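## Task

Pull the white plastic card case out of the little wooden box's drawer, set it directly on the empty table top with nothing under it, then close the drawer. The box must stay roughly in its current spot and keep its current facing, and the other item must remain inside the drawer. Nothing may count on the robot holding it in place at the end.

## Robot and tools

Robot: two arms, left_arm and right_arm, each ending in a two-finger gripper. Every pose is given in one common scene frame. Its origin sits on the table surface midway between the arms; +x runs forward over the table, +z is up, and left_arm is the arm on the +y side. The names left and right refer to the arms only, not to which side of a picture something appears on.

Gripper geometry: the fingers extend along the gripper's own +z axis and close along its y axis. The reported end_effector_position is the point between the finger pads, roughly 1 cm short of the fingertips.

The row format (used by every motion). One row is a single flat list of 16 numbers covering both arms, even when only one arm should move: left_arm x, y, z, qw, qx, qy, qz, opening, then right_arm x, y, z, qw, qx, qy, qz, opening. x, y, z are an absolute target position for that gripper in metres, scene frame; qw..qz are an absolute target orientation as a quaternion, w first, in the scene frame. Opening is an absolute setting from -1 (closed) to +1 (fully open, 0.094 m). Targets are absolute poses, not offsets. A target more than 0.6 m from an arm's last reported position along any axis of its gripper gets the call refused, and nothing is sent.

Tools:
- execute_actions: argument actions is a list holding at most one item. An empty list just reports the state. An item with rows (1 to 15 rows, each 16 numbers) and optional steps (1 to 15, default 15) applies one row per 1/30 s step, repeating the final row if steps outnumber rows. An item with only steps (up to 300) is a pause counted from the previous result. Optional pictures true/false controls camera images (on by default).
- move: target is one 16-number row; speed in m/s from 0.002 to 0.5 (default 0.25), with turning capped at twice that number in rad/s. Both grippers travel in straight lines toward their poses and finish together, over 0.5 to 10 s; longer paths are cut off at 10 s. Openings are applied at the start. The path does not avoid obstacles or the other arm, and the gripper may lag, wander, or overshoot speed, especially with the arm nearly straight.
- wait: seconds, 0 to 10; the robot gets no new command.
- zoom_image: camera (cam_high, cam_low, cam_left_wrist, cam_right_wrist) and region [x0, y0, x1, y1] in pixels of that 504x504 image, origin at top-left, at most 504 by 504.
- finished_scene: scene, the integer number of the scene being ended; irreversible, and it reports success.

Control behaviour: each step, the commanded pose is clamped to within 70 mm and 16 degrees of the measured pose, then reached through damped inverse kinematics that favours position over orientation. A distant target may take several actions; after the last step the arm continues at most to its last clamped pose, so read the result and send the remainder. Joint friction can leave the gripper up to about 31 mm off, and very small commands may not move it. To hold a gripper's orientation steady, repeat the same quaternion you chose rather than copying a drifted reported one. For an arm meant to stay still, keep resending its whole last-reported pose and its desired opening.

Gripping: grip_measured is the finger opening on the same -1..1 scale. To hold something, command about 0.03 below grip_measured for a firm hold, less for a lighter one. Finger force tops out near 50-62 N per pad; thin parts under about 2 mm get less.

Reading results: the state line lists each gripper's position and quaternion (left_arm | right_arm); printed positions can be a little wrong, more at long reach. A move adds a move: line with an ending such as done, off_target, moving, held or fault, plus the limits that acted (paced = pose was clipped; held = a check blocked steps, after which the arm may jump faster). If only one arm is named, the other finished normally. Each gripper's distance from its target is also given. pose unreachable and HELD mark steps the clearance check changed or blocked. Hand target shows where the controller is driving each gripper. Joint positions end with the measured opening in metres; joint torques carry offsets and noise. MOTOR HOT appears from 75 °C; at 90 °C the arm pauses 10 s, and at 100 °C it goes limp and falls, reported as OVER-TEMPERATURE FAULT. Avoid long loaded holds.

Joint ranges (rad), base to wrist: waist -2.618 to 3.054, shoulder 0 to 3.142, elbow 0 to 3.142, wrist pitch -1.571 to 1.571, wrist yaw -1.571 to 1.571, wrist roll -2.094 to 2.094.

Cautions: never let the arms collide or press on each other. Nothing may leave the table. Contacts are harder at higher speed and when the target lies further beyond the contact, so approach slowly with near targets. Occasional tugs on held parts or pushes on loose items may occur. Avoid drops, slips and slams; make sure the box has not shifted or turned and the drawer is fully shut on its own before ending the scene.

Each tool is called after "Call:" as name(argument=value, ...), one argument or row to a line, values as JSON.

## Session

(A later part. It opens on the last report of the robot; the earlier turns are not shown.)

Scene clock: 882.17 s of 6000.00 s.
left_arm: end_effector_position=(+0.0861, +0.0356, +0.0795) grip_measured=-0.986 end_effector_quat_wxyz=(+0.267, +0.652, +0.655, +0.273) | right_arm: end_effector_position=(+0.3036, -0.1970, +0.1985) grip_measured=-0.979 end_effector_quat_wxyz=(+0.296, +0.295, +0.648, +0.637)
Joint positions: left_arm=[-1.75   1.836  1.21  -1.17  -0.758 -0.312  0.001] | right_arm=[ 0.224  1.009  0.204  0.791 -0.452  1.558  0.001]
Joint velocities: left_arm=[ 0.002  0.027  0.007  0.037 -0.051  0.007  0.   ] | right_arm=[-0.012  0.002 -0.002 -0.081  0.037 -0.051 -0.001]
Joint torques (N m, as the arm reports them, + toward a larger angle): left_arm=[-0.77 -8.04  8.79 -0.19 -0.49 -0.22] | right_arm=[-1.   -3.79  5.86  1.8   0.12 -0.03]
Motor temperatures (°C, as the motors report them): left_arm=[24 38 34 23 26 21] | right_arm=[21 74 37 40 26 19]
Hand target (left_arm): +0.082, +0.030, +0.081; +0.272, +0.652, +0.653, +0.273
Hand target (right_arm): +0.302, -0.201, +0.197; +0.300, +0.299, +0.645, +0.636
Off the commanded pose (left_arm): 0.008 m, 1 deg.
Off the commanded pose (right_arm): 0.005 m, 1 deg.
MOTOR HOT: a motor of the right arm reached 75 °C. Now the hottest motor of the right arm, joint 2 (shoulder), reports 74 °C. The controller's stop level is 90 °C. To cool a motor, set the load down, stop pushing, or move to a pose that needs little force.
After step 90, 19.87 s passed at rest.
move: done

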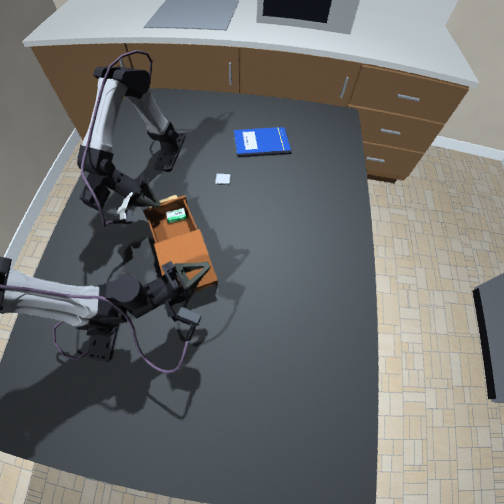

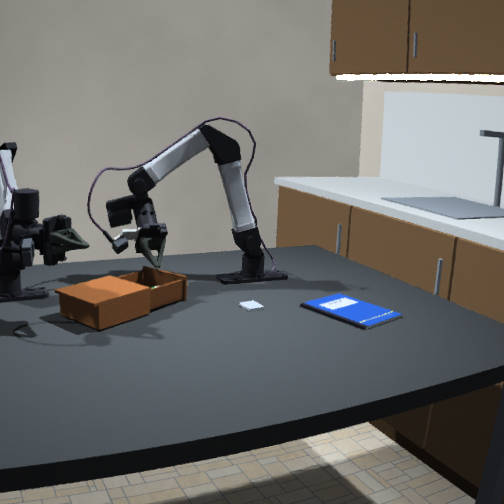

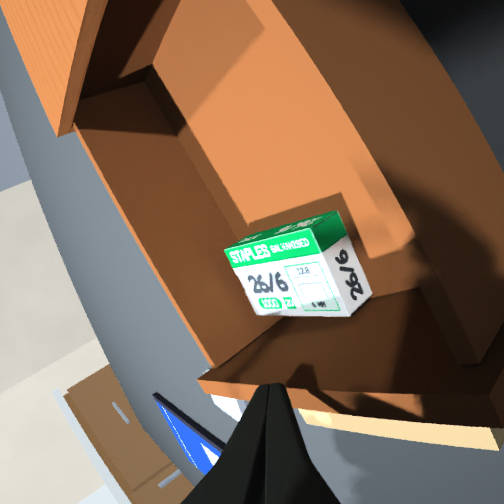

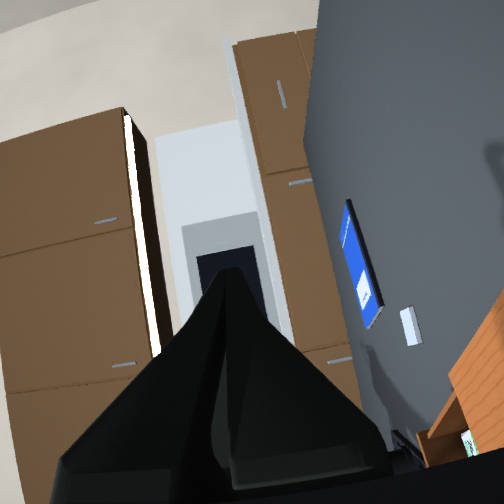

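Call:
move(
  target=[0.08,0.15,0.15,0.27,0.653,0.653,0.27,-1,0.2,-0.35,0.25,0.3,0.3,0.64,0.64,-1],
  speed=0.15,
)

Call:
zoom_image(
  camera="cam_high",
  region=[100,160,300,320],
)

Scene clock: 899.27 s of 6000.00 s.
left_arm: end_effector_position=(+0.0820, +0.1415, +0.1536) grip_measured=-0.986 end_effector_quat_wxyz=(+0.276, +0.649, +0.658, +0.264) | right_arm: end_effector_position=(+0.2039, -0.3497, +0.2465) grip_measured=-0.979 end_effector_quat_wxyz=(+0.371, +0.372, +0.601, +0.602)
Joint positions: left_arm=[-1.887  1.399  1.048 -1.54  -0.728 -0.49   0.001] | right_arm=[-1.137  0.261  0.219  0.248 -1.569  1.779  0.001]
Joint velocities: left_arm=[ 0.002 -0.012 -0.002 -0.022 -0.037 -0.066  0.001] | right_arm=[-0.007 -0.012 -0.007 -0.007  0.007  0.022 -0.   ]
Joint torques (N m, as the arm reports them, + toward a larger angle): left_arm=[-0.83 -5.72  4.4  -0.39 -0.38 -0.25] | right_arm=[-0.97  0.68  7.41  1.14  0.09  0.01]
Motor temperatures (°C, as the motors report them): left_arm=[24 37 35 22 24 21] | right_arm=[21 65 36 41 25 19]
Hand target (left_arm): +0.082, +0.149, +0.150; +0.271, +0.652, +0.653, +0.272
Hand target (right_arm): +0.202, -0.348, +0.248; +0.374, +0.371, +0.603, +0.600
Off the commanded pose (left_arm): 0.009 m, 1 deg.
Off the commanded pose (right_arm): 0.005 m, 13 deg.
MOTOR HOT: cleared. Now the hottest motor of the right arm, joint 2 (shoulder), reports 65 °C.
joint sent to its limit (right arm) — the command would take joint 5 (wrist yaw) past its lower limit, so that joint was sent only as far as its limit.
After step 90, 11.97 s passed at rest.
move: off_target (right_arm)

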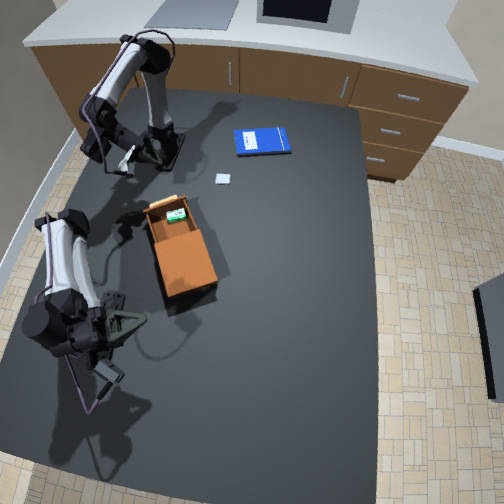

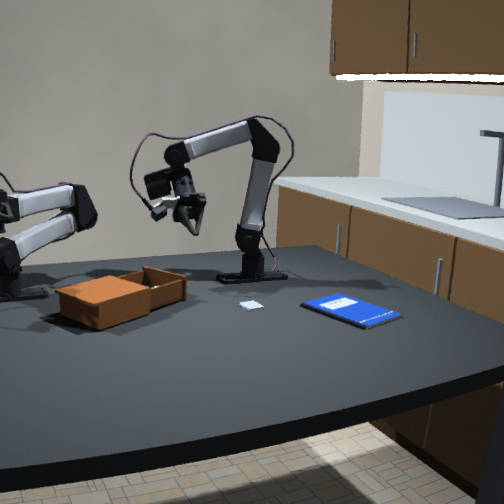

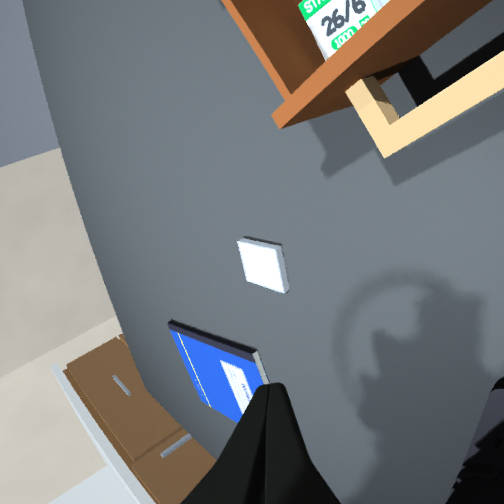

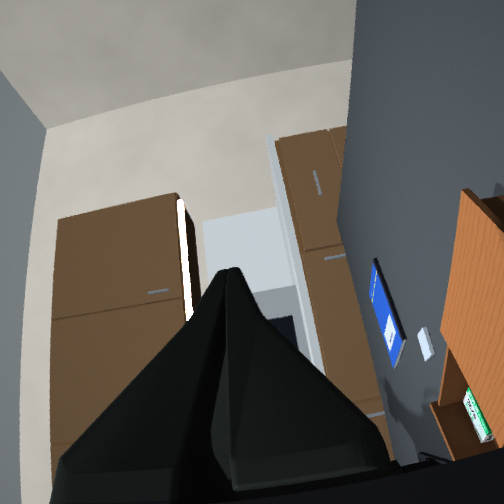

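Region (100, 160, 300, 320) of cam_high's 504x504 image, scaled by 2.520, with more detail than that image has; it fills the top 403 rows of this view, and the rest is white.

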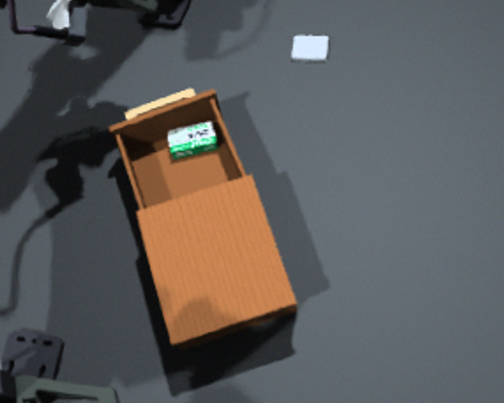

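Call:
move(
  target=[0.10,0.07,0.16,0,-0.2,0.98,0,0.2,0.245,-0.27,0.16,0,0.552,0.834,0,0.8],
  speed=0.15,
)

Scene clock: 932.30 s of 6000.00 s.
left_arm: end_effector_position=(+0.0916, +0.0713, +0.1572) grip_measured=+0.198 end_effector_quat_wxyz=(-0.005, -0.188, +0.982, +0.016) | right_arm: end_effector_position=(+0.2403, -0.2733, +0.1564) grip_measured=+0.798 end_effector_quat_wxyz=(-0.014, +0.549, +0.836, +0.009)
Joint positions: left_arm=[-1.299  1.592  1.453 -1.464  0.008 -1.717  0.056] | right_arm=[ 0.272  1.461  1.325 -1.439 -0.033  1.466  0.084]
Joint velocities: left_arm=[ 0.002  0.012  0.002  0.022  0.022 -0.11  -0.   ] | right_arm=[-0.002 -0.007 -0.002 -0.051  0.007  0.051 -0.002]
Joint torques (N m, as the arm reports them, + toward a larger angle): left_arm=[ 0.95 -8.44  7.56  0.35 -0.11 -0.15] | right_arm=[ 0.31 -4.96  8.39  0.08  0.23  0.1 ]
Motor temperatures (°C, as the motors report them): left_arm=[23 34 34 22 23 21] | right_arm=[21 54 38 38 24 19]
Hand target (left_arm): +0.095, +0.069, +0.160; -0.006, -0.200, +0.980, +0.004
Hand target (right_arm): +0.244, -0.271, +0.162; -0.008, +0.548, +0.836, +0.010
Off the commanded pose (left_arm): 0.009 m, 2 deg.
Off the commanded pose (right_arm): 0.007 m, 2 deg.
After step 90, 22.73 s passed at rest.
move: done; limits=paced

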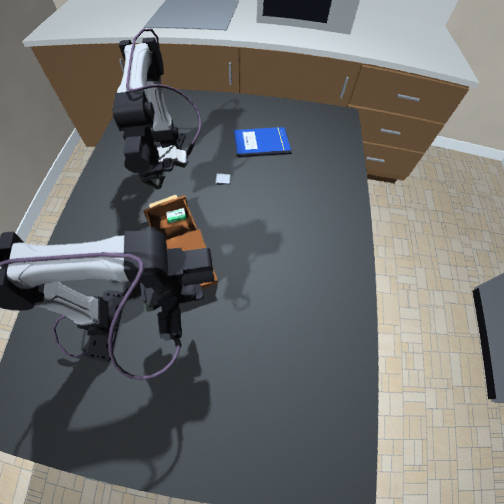

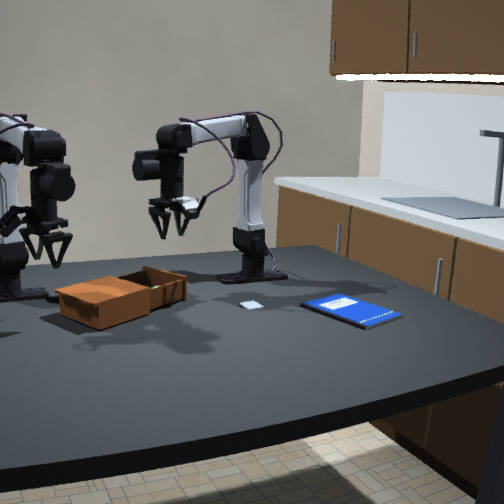

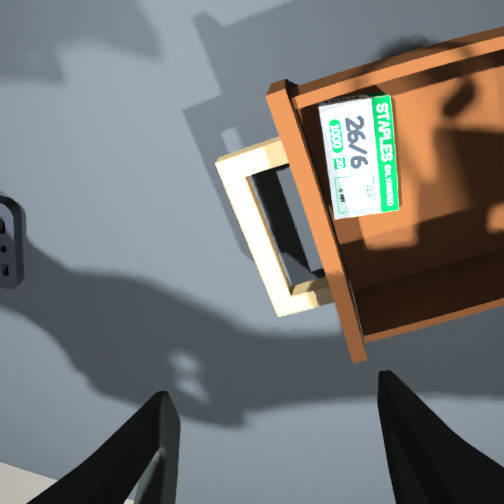

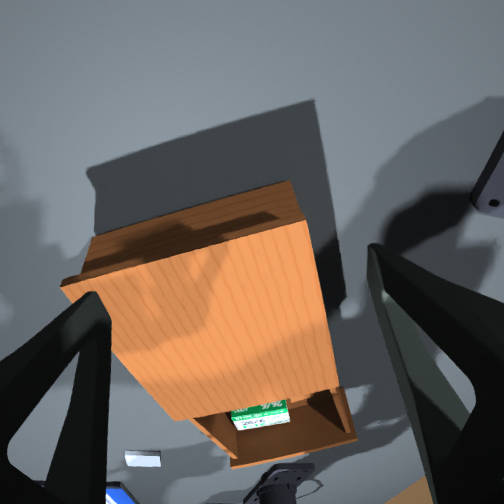

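Call:
move(
  target=[0.15,0.09,0.12,0,-0.326,0.946,0,0.2,0.31,-0.26,0.14,0,0.438,0.899,0,0.8],
  speed=0.1,
)

Scene clock: 945.30 s of 6000.00 s.
left_arm: end_effector_position=(+0.1472, +0.0834, +0.1237) grip_measured=+0.198 end_effector_quat_wxyz=(-0.004, -0.316, +0.949, -0.004) | right_arm: end_effector_position=(+0.3002, -0.2592, +0.1358) grip_measured=+0.798 end_effector_quat_wxyz=(-0.013, +0.439, +0.898, -0.007)
Joint positions: left_arm=[-1.091  1.577  1.306 -1.293  0.009 -1.771  0.056] | right_arm=[ 0.272  1.713  1.499 -1.387 -0.007  1.213  0.084]
Joint velocities: left_arm=[ 0.017  0.007  0.012 -0.066 -0.007 -0.066  0.001] | right_arm=[-0.007  0.007 -0.007  0.007 -0.007  0.051 -0.   ]
Joint torques (N m, as the arm reports them, + toward a larger angle): left_arm=[ 0.93 -8.47  5.11  0.4  -0.15 -0.15] | right_arm=[-0.67 -7.53  8.41  0.18  0.16 -0.06]
Motor temperatures (°C, as the motors report them): left_arm=[23 35 34 22 23 21] | right_arm=[20 53 39 36 24 19]
Hand target (left_arm): +0.149, +0.089, +0.120; -0.003, -0.326, +0.946, -0.001
Hand target (right_arm): +0.310, -0.260, +0.141; +0.000, +0.438, +0.899, -0.000
Off the commanded pose (left_arm): 0.008 m, 1 deg.
Off the commanded pose (right_arm): 0.011 m, 2 deg.
After step 90, 8.17 s passed at rest.
move: off_target (right_arm)

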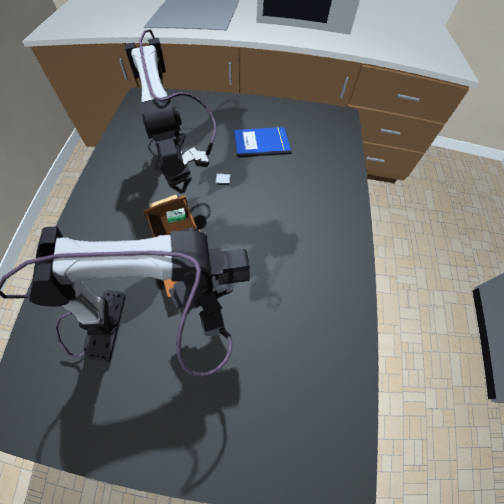

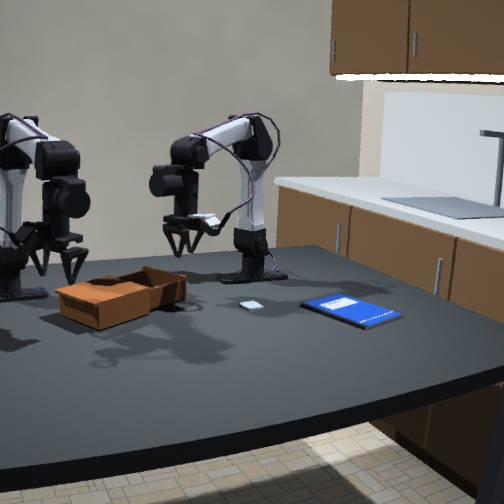

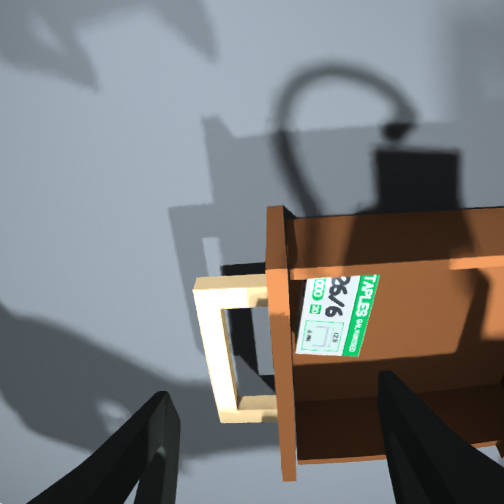

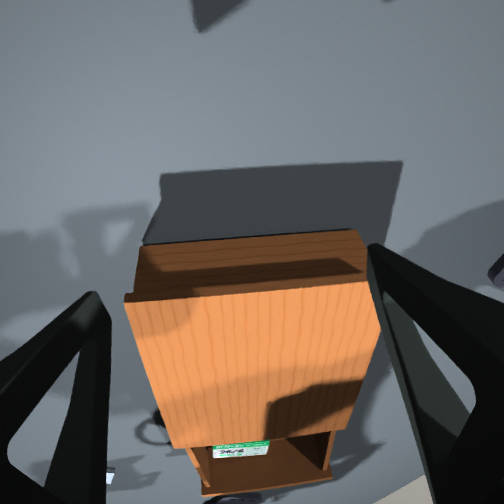

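Call:
move(
  target=[0.108,0.084,0.08,0,-0.34,0.94,0,-0.3,0.30,-0.265,0.04,0,0.42,0.907,0,0.8],
  speed=0.08,
)

Scene clock: 953.53 s of 6000.00 s.
left_arm: end_effector_position=(+0.1120, +0.0810, +0.0836) grip_measured=-0.298 end_effector_quat_wxyz=(-0.003, -0.341, +0.940, -0.001) | right_arm: end_effector_position=(+0.3038, -0.2598, +0.0460) grip_measured=+0.798 end_effector_quat_wxyz=(+0.002, +0.419, +0.908, +0.006)
Joint positions: left_arm=[-1.217  1.558  1.127 -1.138  0.005 -1.952  0.033] | right_arm=[ 0.267  1.739  1.168 -0.989 -0.007  1.165  0.084]
Joint velocities: left_arm=[ 0.017 -0.007 -0.012 -0.051  0.022 -0.007  0.   ] | right_arm=[-0.017  0.007  0.002  0.007 -0.037 -0.022  0.   ]
Joint torques (N m, as the arm reports them, + toward a larger angle): left_arm=[-0.74 -8.2   5.04  0.4  -0.18 -0.14] | right_arm=[-1.02 -7.59  4.6   0.32  0.15 -0.11]
Motor temperatures (°C, as the motors report them): left_arm=[23 35 34 22 23 21] | right_arm=[20 53 39 35 24 19]
Hand target (left_arm): +0.109, +0.085, +0.080; +0.001, -0.340, +0.940, +0.001
Hand target (right_arm): +0.302, -0.264, +0.040; -0.000, +0.420, +0.907, -0.000
Off the commanded pose (left_arm): 0.006 m, 0 deg.
Off the commanded pose (right_arm): 0.009 m, 1 deg.
After step 90, 3.50 s passed at rest.
move: done

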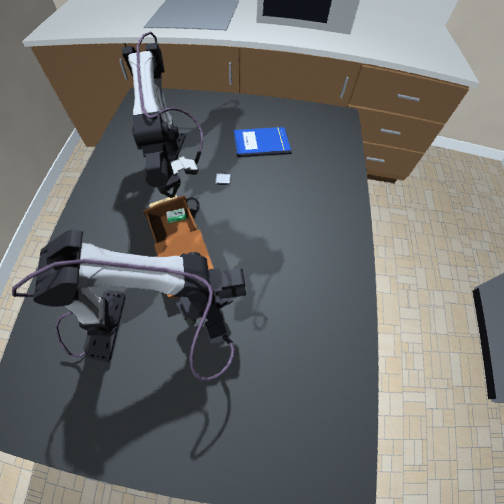

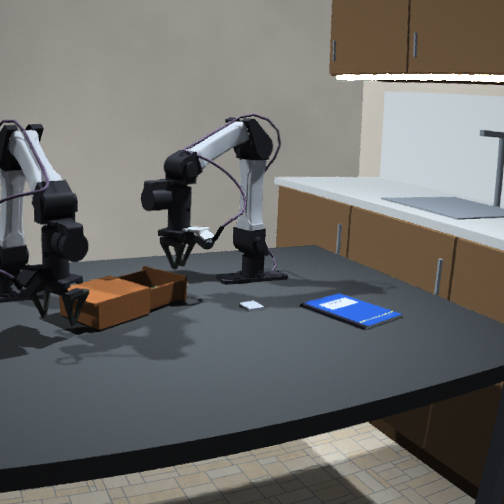

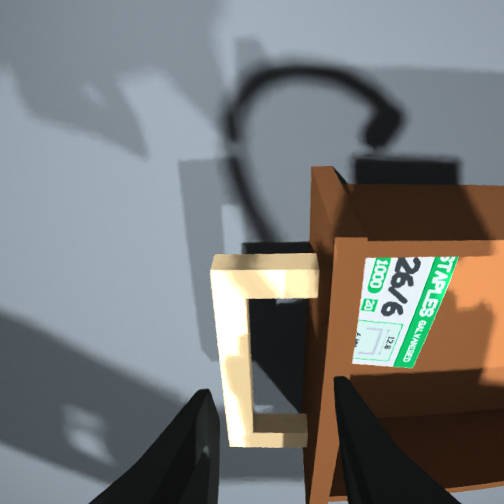

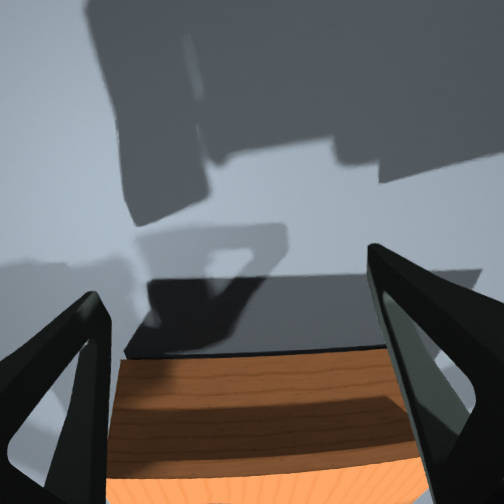

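Shift 1.3 cm outward, descend; right moves closer.

Call:
move(
  target=[0.098,0.095,0.06,0,-0.34,0.94,0,-0.3,0.283,-0.245,0.04,0,0.42,0.907,0,0.8],
  speed=0.04,
)

Call:
move(
  target=[0.098,0.095,0.032,0,-0.34,0.94,0,-0.3,0.283,-0.245,0.04,0,0.42,0.907,0,0.8],
  speed=0.03,
)

Scene clock: 963.33 s of 6000.00 s.
left_arm: end_effector_position=(+0.1017, +0.0921, +0.0634) grip_measured=-0.298 end_effector_quat_wxyz=(-0.002, -0.341, +0.940, +0.001) | right_arm: end_effector_position=(+0.2858, -0.2453, +0.0389) grip_measured=+0.798 end_effector_quat_wxyz=(-0.007, +0.420, +0.908, -0.002)
Joint positions: left_arm=[-1.243  1.528  1.015 -1.06   0.005 -1.977  0.033] | right_arm=[ 0.332  1.726  1.123 -0.981 -0.007  1.231  0.084]
Joint velocities: left_arm=[-0.007  0.002 -0.022  0.022  0.081 -0.081 -0.001] | right_arm=[-0.007 -0.017  0.012  0.051 -0.022  0.051  0.   ]
Joint torques (N m, as the arm reports them, + toward a larger angle): left_arm=[-0.83 -7.79  4.95  0.35 -0.18 -0.16] | right_arm=[ 0.08 -9.91  4.25  0.29  0.16  0.17]
Motor temperatures (°C, as the motors report them): left_arm=[23 35 33 22 22 21] | right_arm=[20 53 38 34 24 19]
Hand target (left_arm): +0.098, +0.096, +0.060; +0.000, -0.340, +0.940, +0.001
Hand target (right_arm): +0.283, -0.245, +0.040; -0.001, +0.420, +0.907, -0.000
Off the commanded pose (left_arm): 0.006 m, 0 deg.
Off the commanded pose (right_arm): 0.003 m, 1 deg.
After step 90, 5.77 s passed at rest.
move: done

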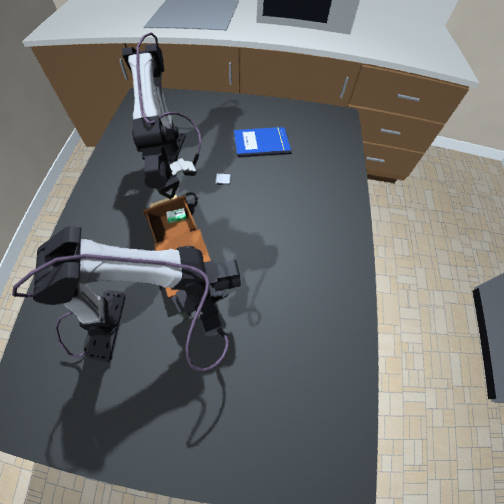

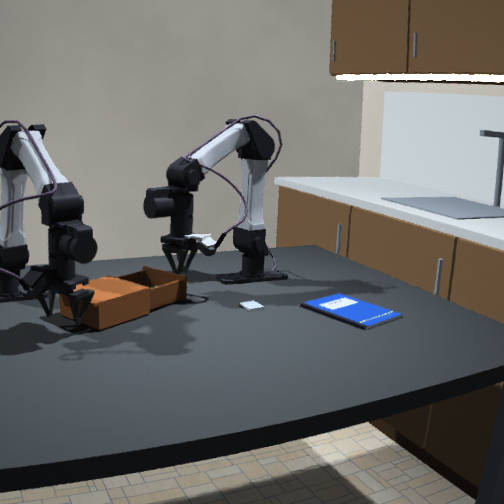

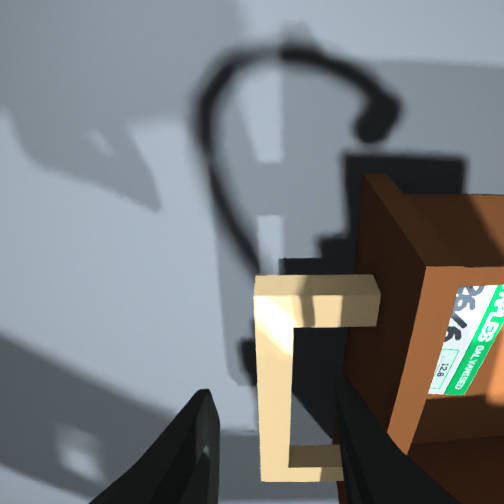

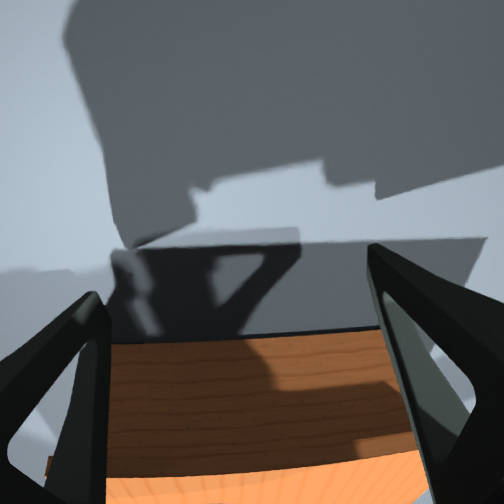

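Scene clock: 964.80 s of 6000.00 s.
left_arm: end_effector_position=(+0.1026, +0.0890, +0.0424) grip_measured=-0.298 end_effector_quat_wxyz=(-0.003, -0.342, +0.940, -0.015) | right_arm: end_effector_position=(+0.2860, -0.2452, +0.0389) grip_measured=+0.798 end_effector_quat_wxyz=(-0.007, +0.421, +0.907, -0.002)
Joint positions: left_arm=[-1.243  1.536  0.934 -0.938  0.005 -1.98   0.033] | right_arm=[ 0.332  1.726  1.123 -0.98  -0.007  1.234  0.084]
Joint velocities: left_arm=[-0.007 -0.022  0.017  0.022 -0.007 -0.022 -0.   ] | right_arm=[-0.007  0.012 -0.007 -0.037 -0.007  0.081 -0.001]
Joint torques (N m, as the arm reports them, + toward a larger angle): left_arm=[-0.89 -5.34  4.82  0.46 -0.17 -0.15] | right_arm=[ 0.23 -9.85  4.2   0.27  0.18  0.13]
Motor temperatures (°C, as the motors report them): left_arm=[23 35 33 22 22 21] | right_arm=[20 53 38 34 24 19]
Hand target (left_arm): +0.098, +0.096, +0.033; +0.000, -0.340, +0.940, +0.000
Hand target (right_arm): +0.283, -0.245, +0.040; -0.000, +0.420, +0.907, -0.000
Off the commanded pose (left_arm): 0.013 m, 2 deg.
Off the commanded pose (right_arm): 0.003 m, 1 deg.
move: off_target (left_arm)

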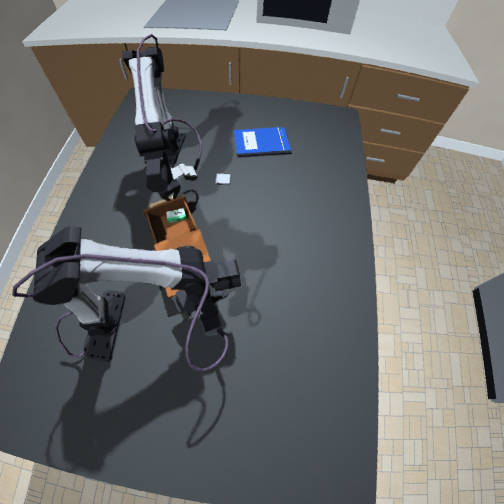

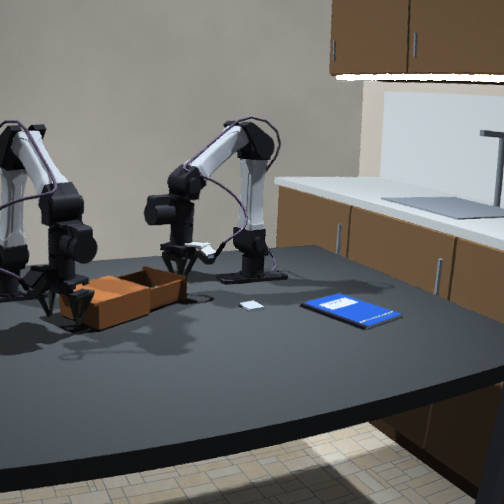

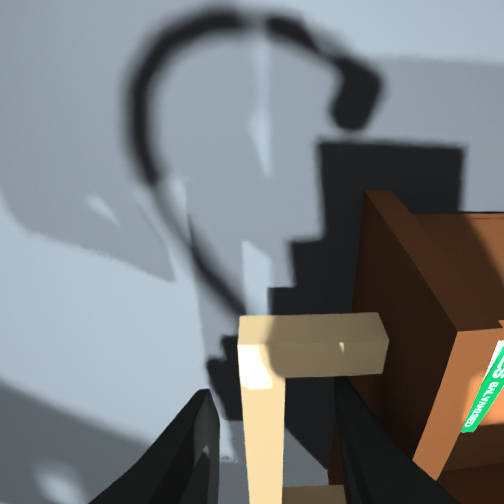

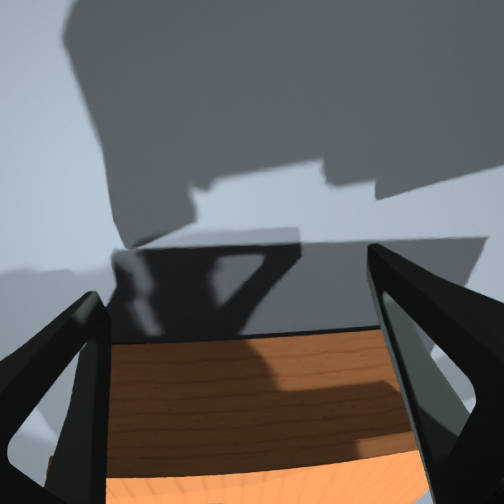

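Call:
move(
  target=[0.082,0.086,0.024,0,-0.34,0.94,0,-0.45,0.283,-0.245,0.04,0,0.42,0.907,0,0.8],
  speed=0.03,
)

Call:
move(
  target=[0.082,0.086,0.024,0,-0.34,0.94,0,-1,0.283,-0.245,0.04,0,0.42,0.907,0,0.8],
  speed=0.03,
)

Scene clock: 983.93 s of 6000.00 s.
left_arm: end_effector_position=(+0.0863, +0.0789, +0.0352) grip_measured=-0.448 end_effector_quat_wxyz=(-0.005, -0.340, +0.940, -0.016) | right_arm: end_effector_position=(+0.2860, -0.2452, +0.0389) grip_measured=+0.798 end_effector_quat_wxyz=(-0.007, +0.421, +0.907, -0.002)
Joint positions: left_arm=[-1.314  1.567  0.934 -0.905  0.005 -2.048  0.026] | right_arm=[ 0.332  1.726  1.123 -0.98  -0.007  1.234  0.084]
Joint velocities: left_arm=[-0.002  0.007 -0.002  0.051  0.022  0.037 -0.   ] | right_arm=[-0.012 -0.002  0.002 -0.022 -0.066 -0.037 -0.   ]
Joint torques (N m, as the arm reports them, + toward a larger angle): left_arm=[-0.82 -5.61  4.61  0.46 -0.19 -0.15] | right_arm=[ 0.29 -9.79  4.03  0.27  0.18  0.15]
Motor temperatures (°C, as the motors report them): left_arm=[23 33 33 22 22 21] | right_arm=[20 55 36 33 24 19]
Hand target (left_arm): +0.083, +0.087, +0.025; +0.001, -0.340, +0.940, +0.000
Hand target (right_arm): +0.283, -0.245, +0.040; -0.000, +0.420, +0.907, -0.000
Off the commanded pose (left_arm): 0.014 m, 2 deg.
Off the commanded pose (right_arm): 0.003 m, 1 deg.
After step 90, 14.93 s passed at rest.
move: off_target (left_arm)

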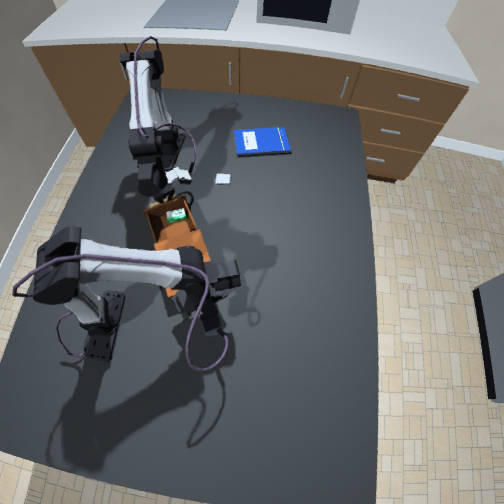

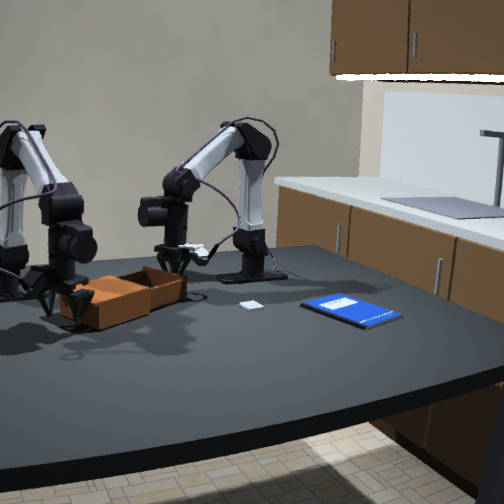

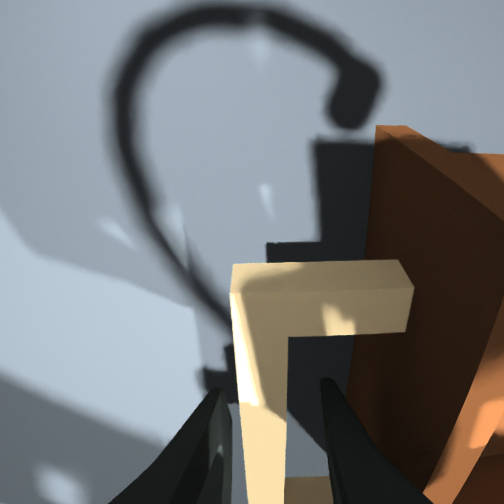

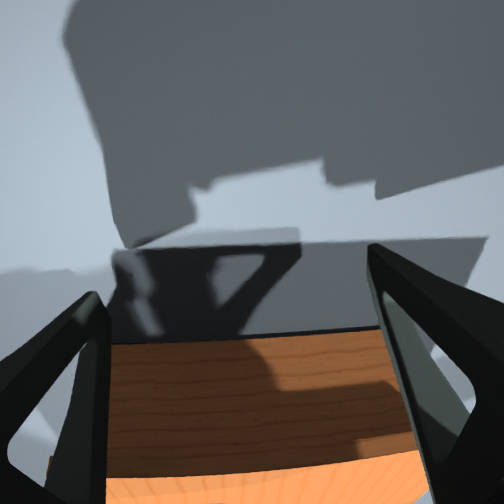

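Scene clock: 984.70 s of 6000.00 s.
left_arm: end_effector_position=(+0.0848, +0.0785, +0.0352) grip_measured=-0.792 end_effector_quat_wxyz=(-0.008, -0.335, +0.942, -0.015) | right_arm: end_effector_position=(+0.2860, -0.2452, +0.0389) grip_measured=+0.798 end_effector_quat_wxyz=(-0.007, +0.421, +0.907, -0.002)
Joint positions: left_arm=[-1.315  1.567  0.934 -0.905  0.012 -2.037  0.01 ] | right_arm=[ 0.332  1.726  1.123 -0.98  -0.007  1.234  0.084]
Joint velocities: left_arm=[-0.007  0.017 -0.012 -0.037  0.037 -0.037 -0.001] | right_arm=[-0.012 -0.007  0.002  0.022 -0.051 -0.051 -0.001]
Joint torques (N m, as the arm reports them, + toward a larger angle): left_arm=[-0.8  -5.56  4.62  0.46 -0.23 -0.3 ] | right_arm=[ 0.21 -9.86  4.29  0.23  0.2   0.02]
Motor temperatures (°C, as the motors report them): left_arm=[23 33 33 22 22 21] | right_arm=[20 55 36 33 24 19]
Hand target (left_arm): +0.082, +0.087, +0.025; +0.000, -0.340, +0.940, +0.000
Hand target (right_arm): +0.283, -0.245, +0.040; -0.000, +0.420, +0.907, -0.000
Off the commanded pose (left_arm): 0.014 m, 2 deg.
Off the commanded pose (right_arm): 0.003 m, 1 deg.
move: off_target (left_arm)

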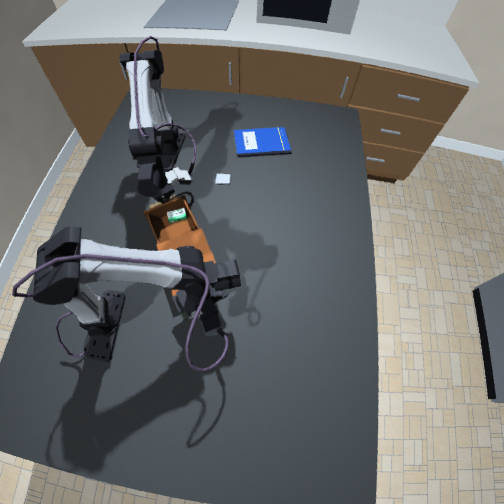

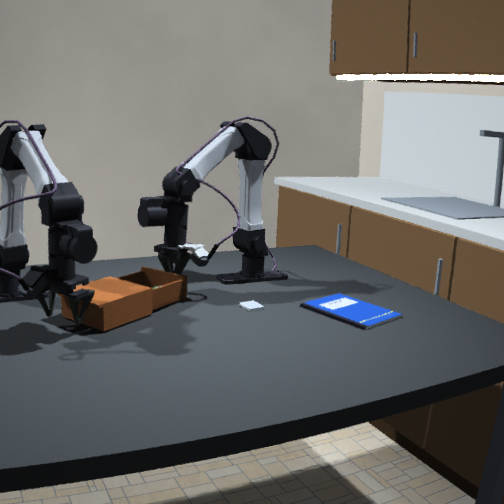

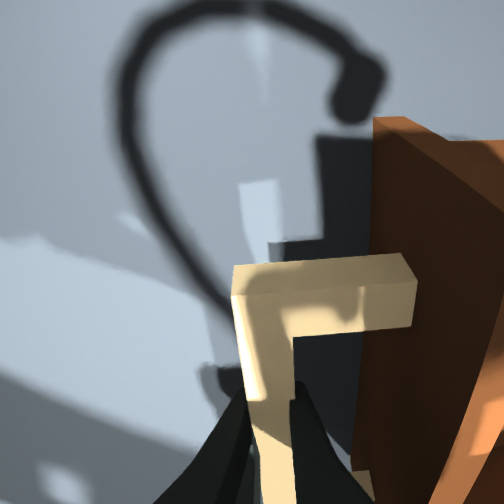

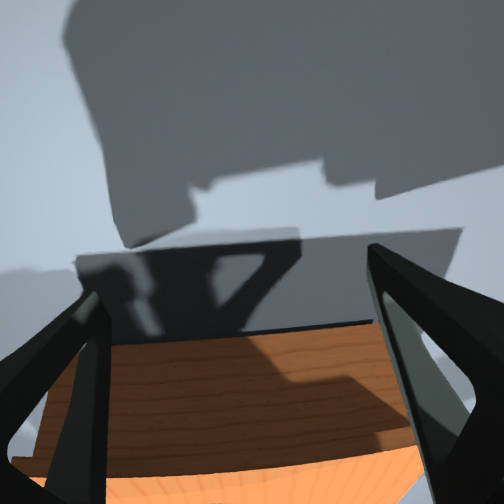

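Call:
move(
  target=[0.085,0.08,0.042,0,-0.335,0.942,0,-1,0.25,-0.185,0.04,0,0.40,0.916,0,0.8],
  speed=0.02,
)

Scene clock: 994.77 s of 6000.00 s.
left_arm: end_effector_position=(+0.0741, +0.1046, +0.0381) grip_measured=-0.792 end_effector_quat_wxyz=(-0.012, -0.333, +0.942, +0.044) | right_arm: end_effector_position=(+0.2776, -0.2073, +0.0445) grip_measured=+0.798 end_effector_quat_wxyz=(+0.057, +0.436, +0.898, -0.018)
Joint positions: left_arm=[-1.319  1.567  0.944 -1.031  0.035 -2.037  0.01 ] | right_arm=[ 0.529  1.71   1.123 -0.954  0.115  1.464  0.084]
Joint velocities: left_arm=[ 0.012  0.022 -0.002  0.066  0.022 -0.007  0.001] | right_arm=[ 0.002  0.002  0.007 -0.022  0.037 -0.037 -0.   ]
Joint torques (N m, as the arm reports them, + toward a larger angle): left_arm=[-0.12 -6.05 10.01  0.65 -0.41 -0.17] | right_arm=[ 2.72 -9.12  4.02  0.07 -0.83 -0.37]
Motor temperatures (°C, as the motors report them): left_arm=[23 33 33 22 22 21] | right_arm=[20 55 35 33 24 19]
Hand target (left_arm): +0.084, +0.081, +0.044; -0.000, -0.336, +0.942, -0.000
Hand target (right_arm): +0.250, -0.187, +0.041; +0.000, +0.401, +0.916, -0.001
Off the commanded pose (left_arm): 0.027 m, 5 deg.
Off the commanded pose (right_arm): 0.036 m, 8 deg.
After step 90, 3.30 s passed at rest.
move: off_target (left_arm, right_arm)

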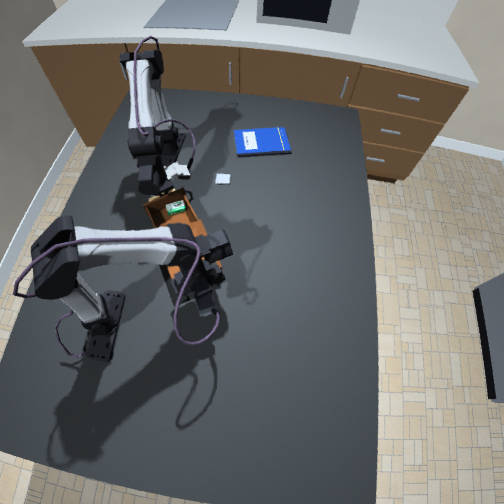

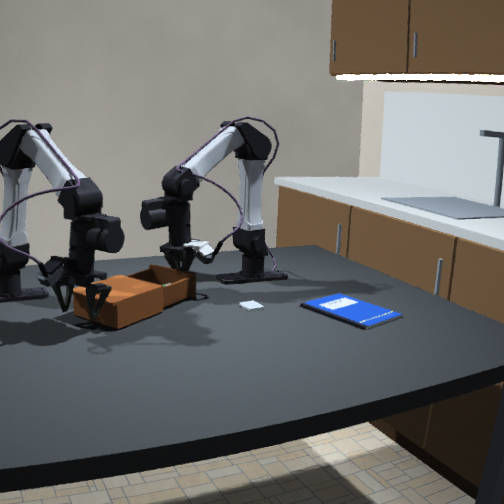

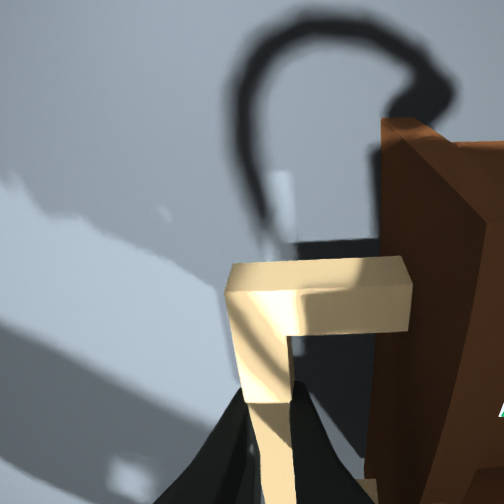

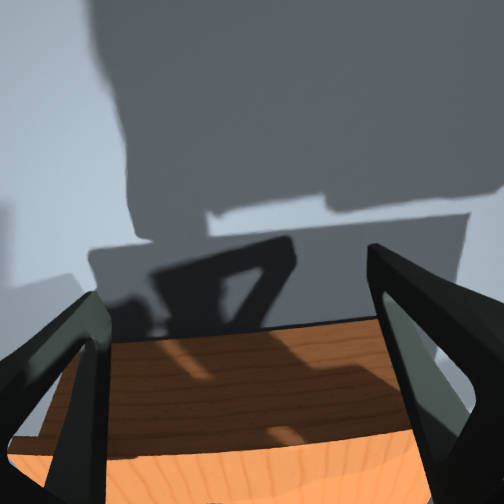

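Call:
move(
  target=[0.11,0.06,0.058,0,-0.335,0.942,0,-1,0.245,-0.165,0.035,0,0.40,0.916,0,0.8],
  speed=0.02,
)

Call:
zoom_image(
  camera="cam_low",
  region=[40,230,240,350],
)

Scene clock: 1005.23 s of 6000.00 s.
left_arm: end_effector_position=(+0.0769, +0.1098, +0.0607) grip_measured=-0.792 end_effector_quat_wxyz=(-0.022, -0.328, +0.940, +0.096) | right_arm: end_effector_position=(+0.2752, -0.2011, +0.0457) grip_measured=+0.798 end_effector_quat_wxyz=(+0.080, +0.449, +0.890, -0.025)
Joint positions: left_arm=[-1.283  1.62   1.077 -1.216  0.061 -1.987  0.01 ] | right_arm=[ 0.579  1.71   1.123 -0.952  0.165  1.543  0.084]
Joint velocities: left_arm=[-0.017 -0.027 -0.007 -0.007 -0.066 -0.022  0.001] | right_arm=[ 0.002  0.017 -0.007  0.007 -0.081 -0.051  0.   ]
Joint torques (N m, as the arm reports them, + toward a larger angle): left_arm=[ 2.12 -6.18 11.37  1.34 -0.59 -0.01] | right_arm=[ 3.82 -6.97  5.28  0.14 -1.31 -0.53]
Motor temperatures (°C, as the motors report them): left_arm=[23 33 34 22 22 21] | right_arm=[21 55 35 32 24 19]
Hand target (left_arm): +0.107, +0.064, +0.066; -0.000, -0.337, +0.941, +0.001
Hand target (right_arm): +0.245, -0.169, +0.038; +0.003, +0.402, +0.916, -0.001
Off the commanded pose (left_arm): 0.060 m, 11 deg.
Off the commanded pose (right_arm): 0.048 m, 12 deg.
After step 90, 3.67 s passed at rest.
move: off_target (left_arm, right_arm)

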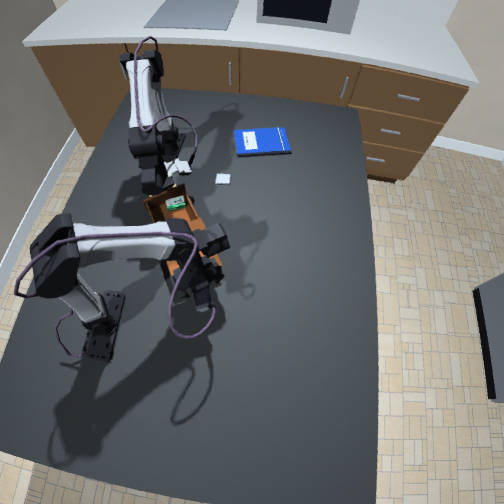

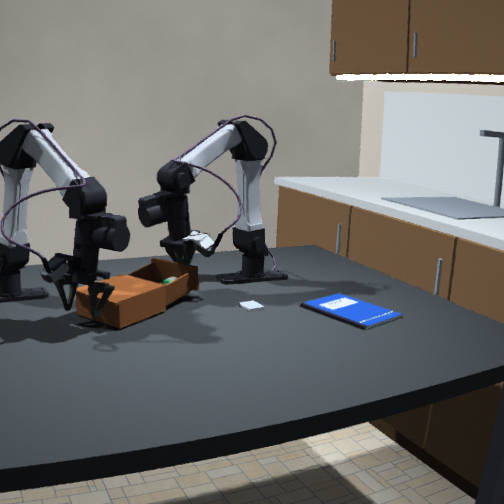

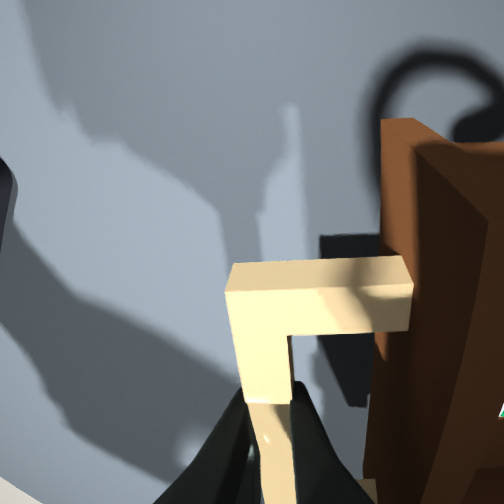

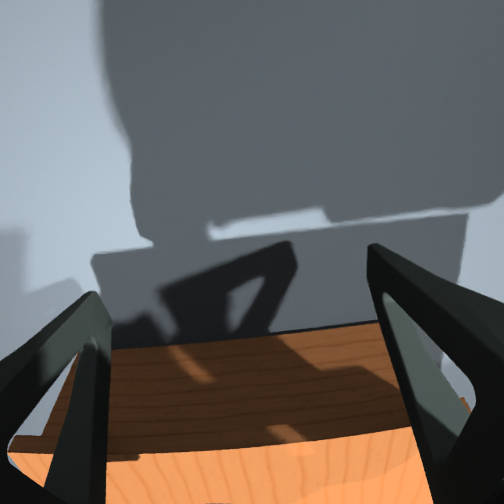

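Region (40, 230, 240, 350) of cam_low's 504x504 image, scaled by 2.520, with more detail than that image has; it fills the top 302 rows of this view, and the rest is white.

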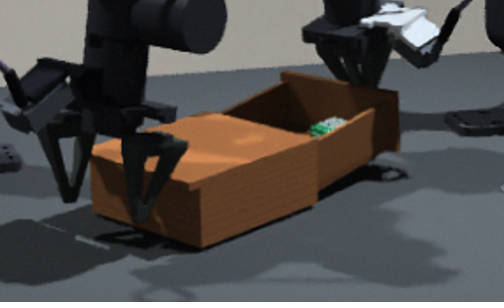

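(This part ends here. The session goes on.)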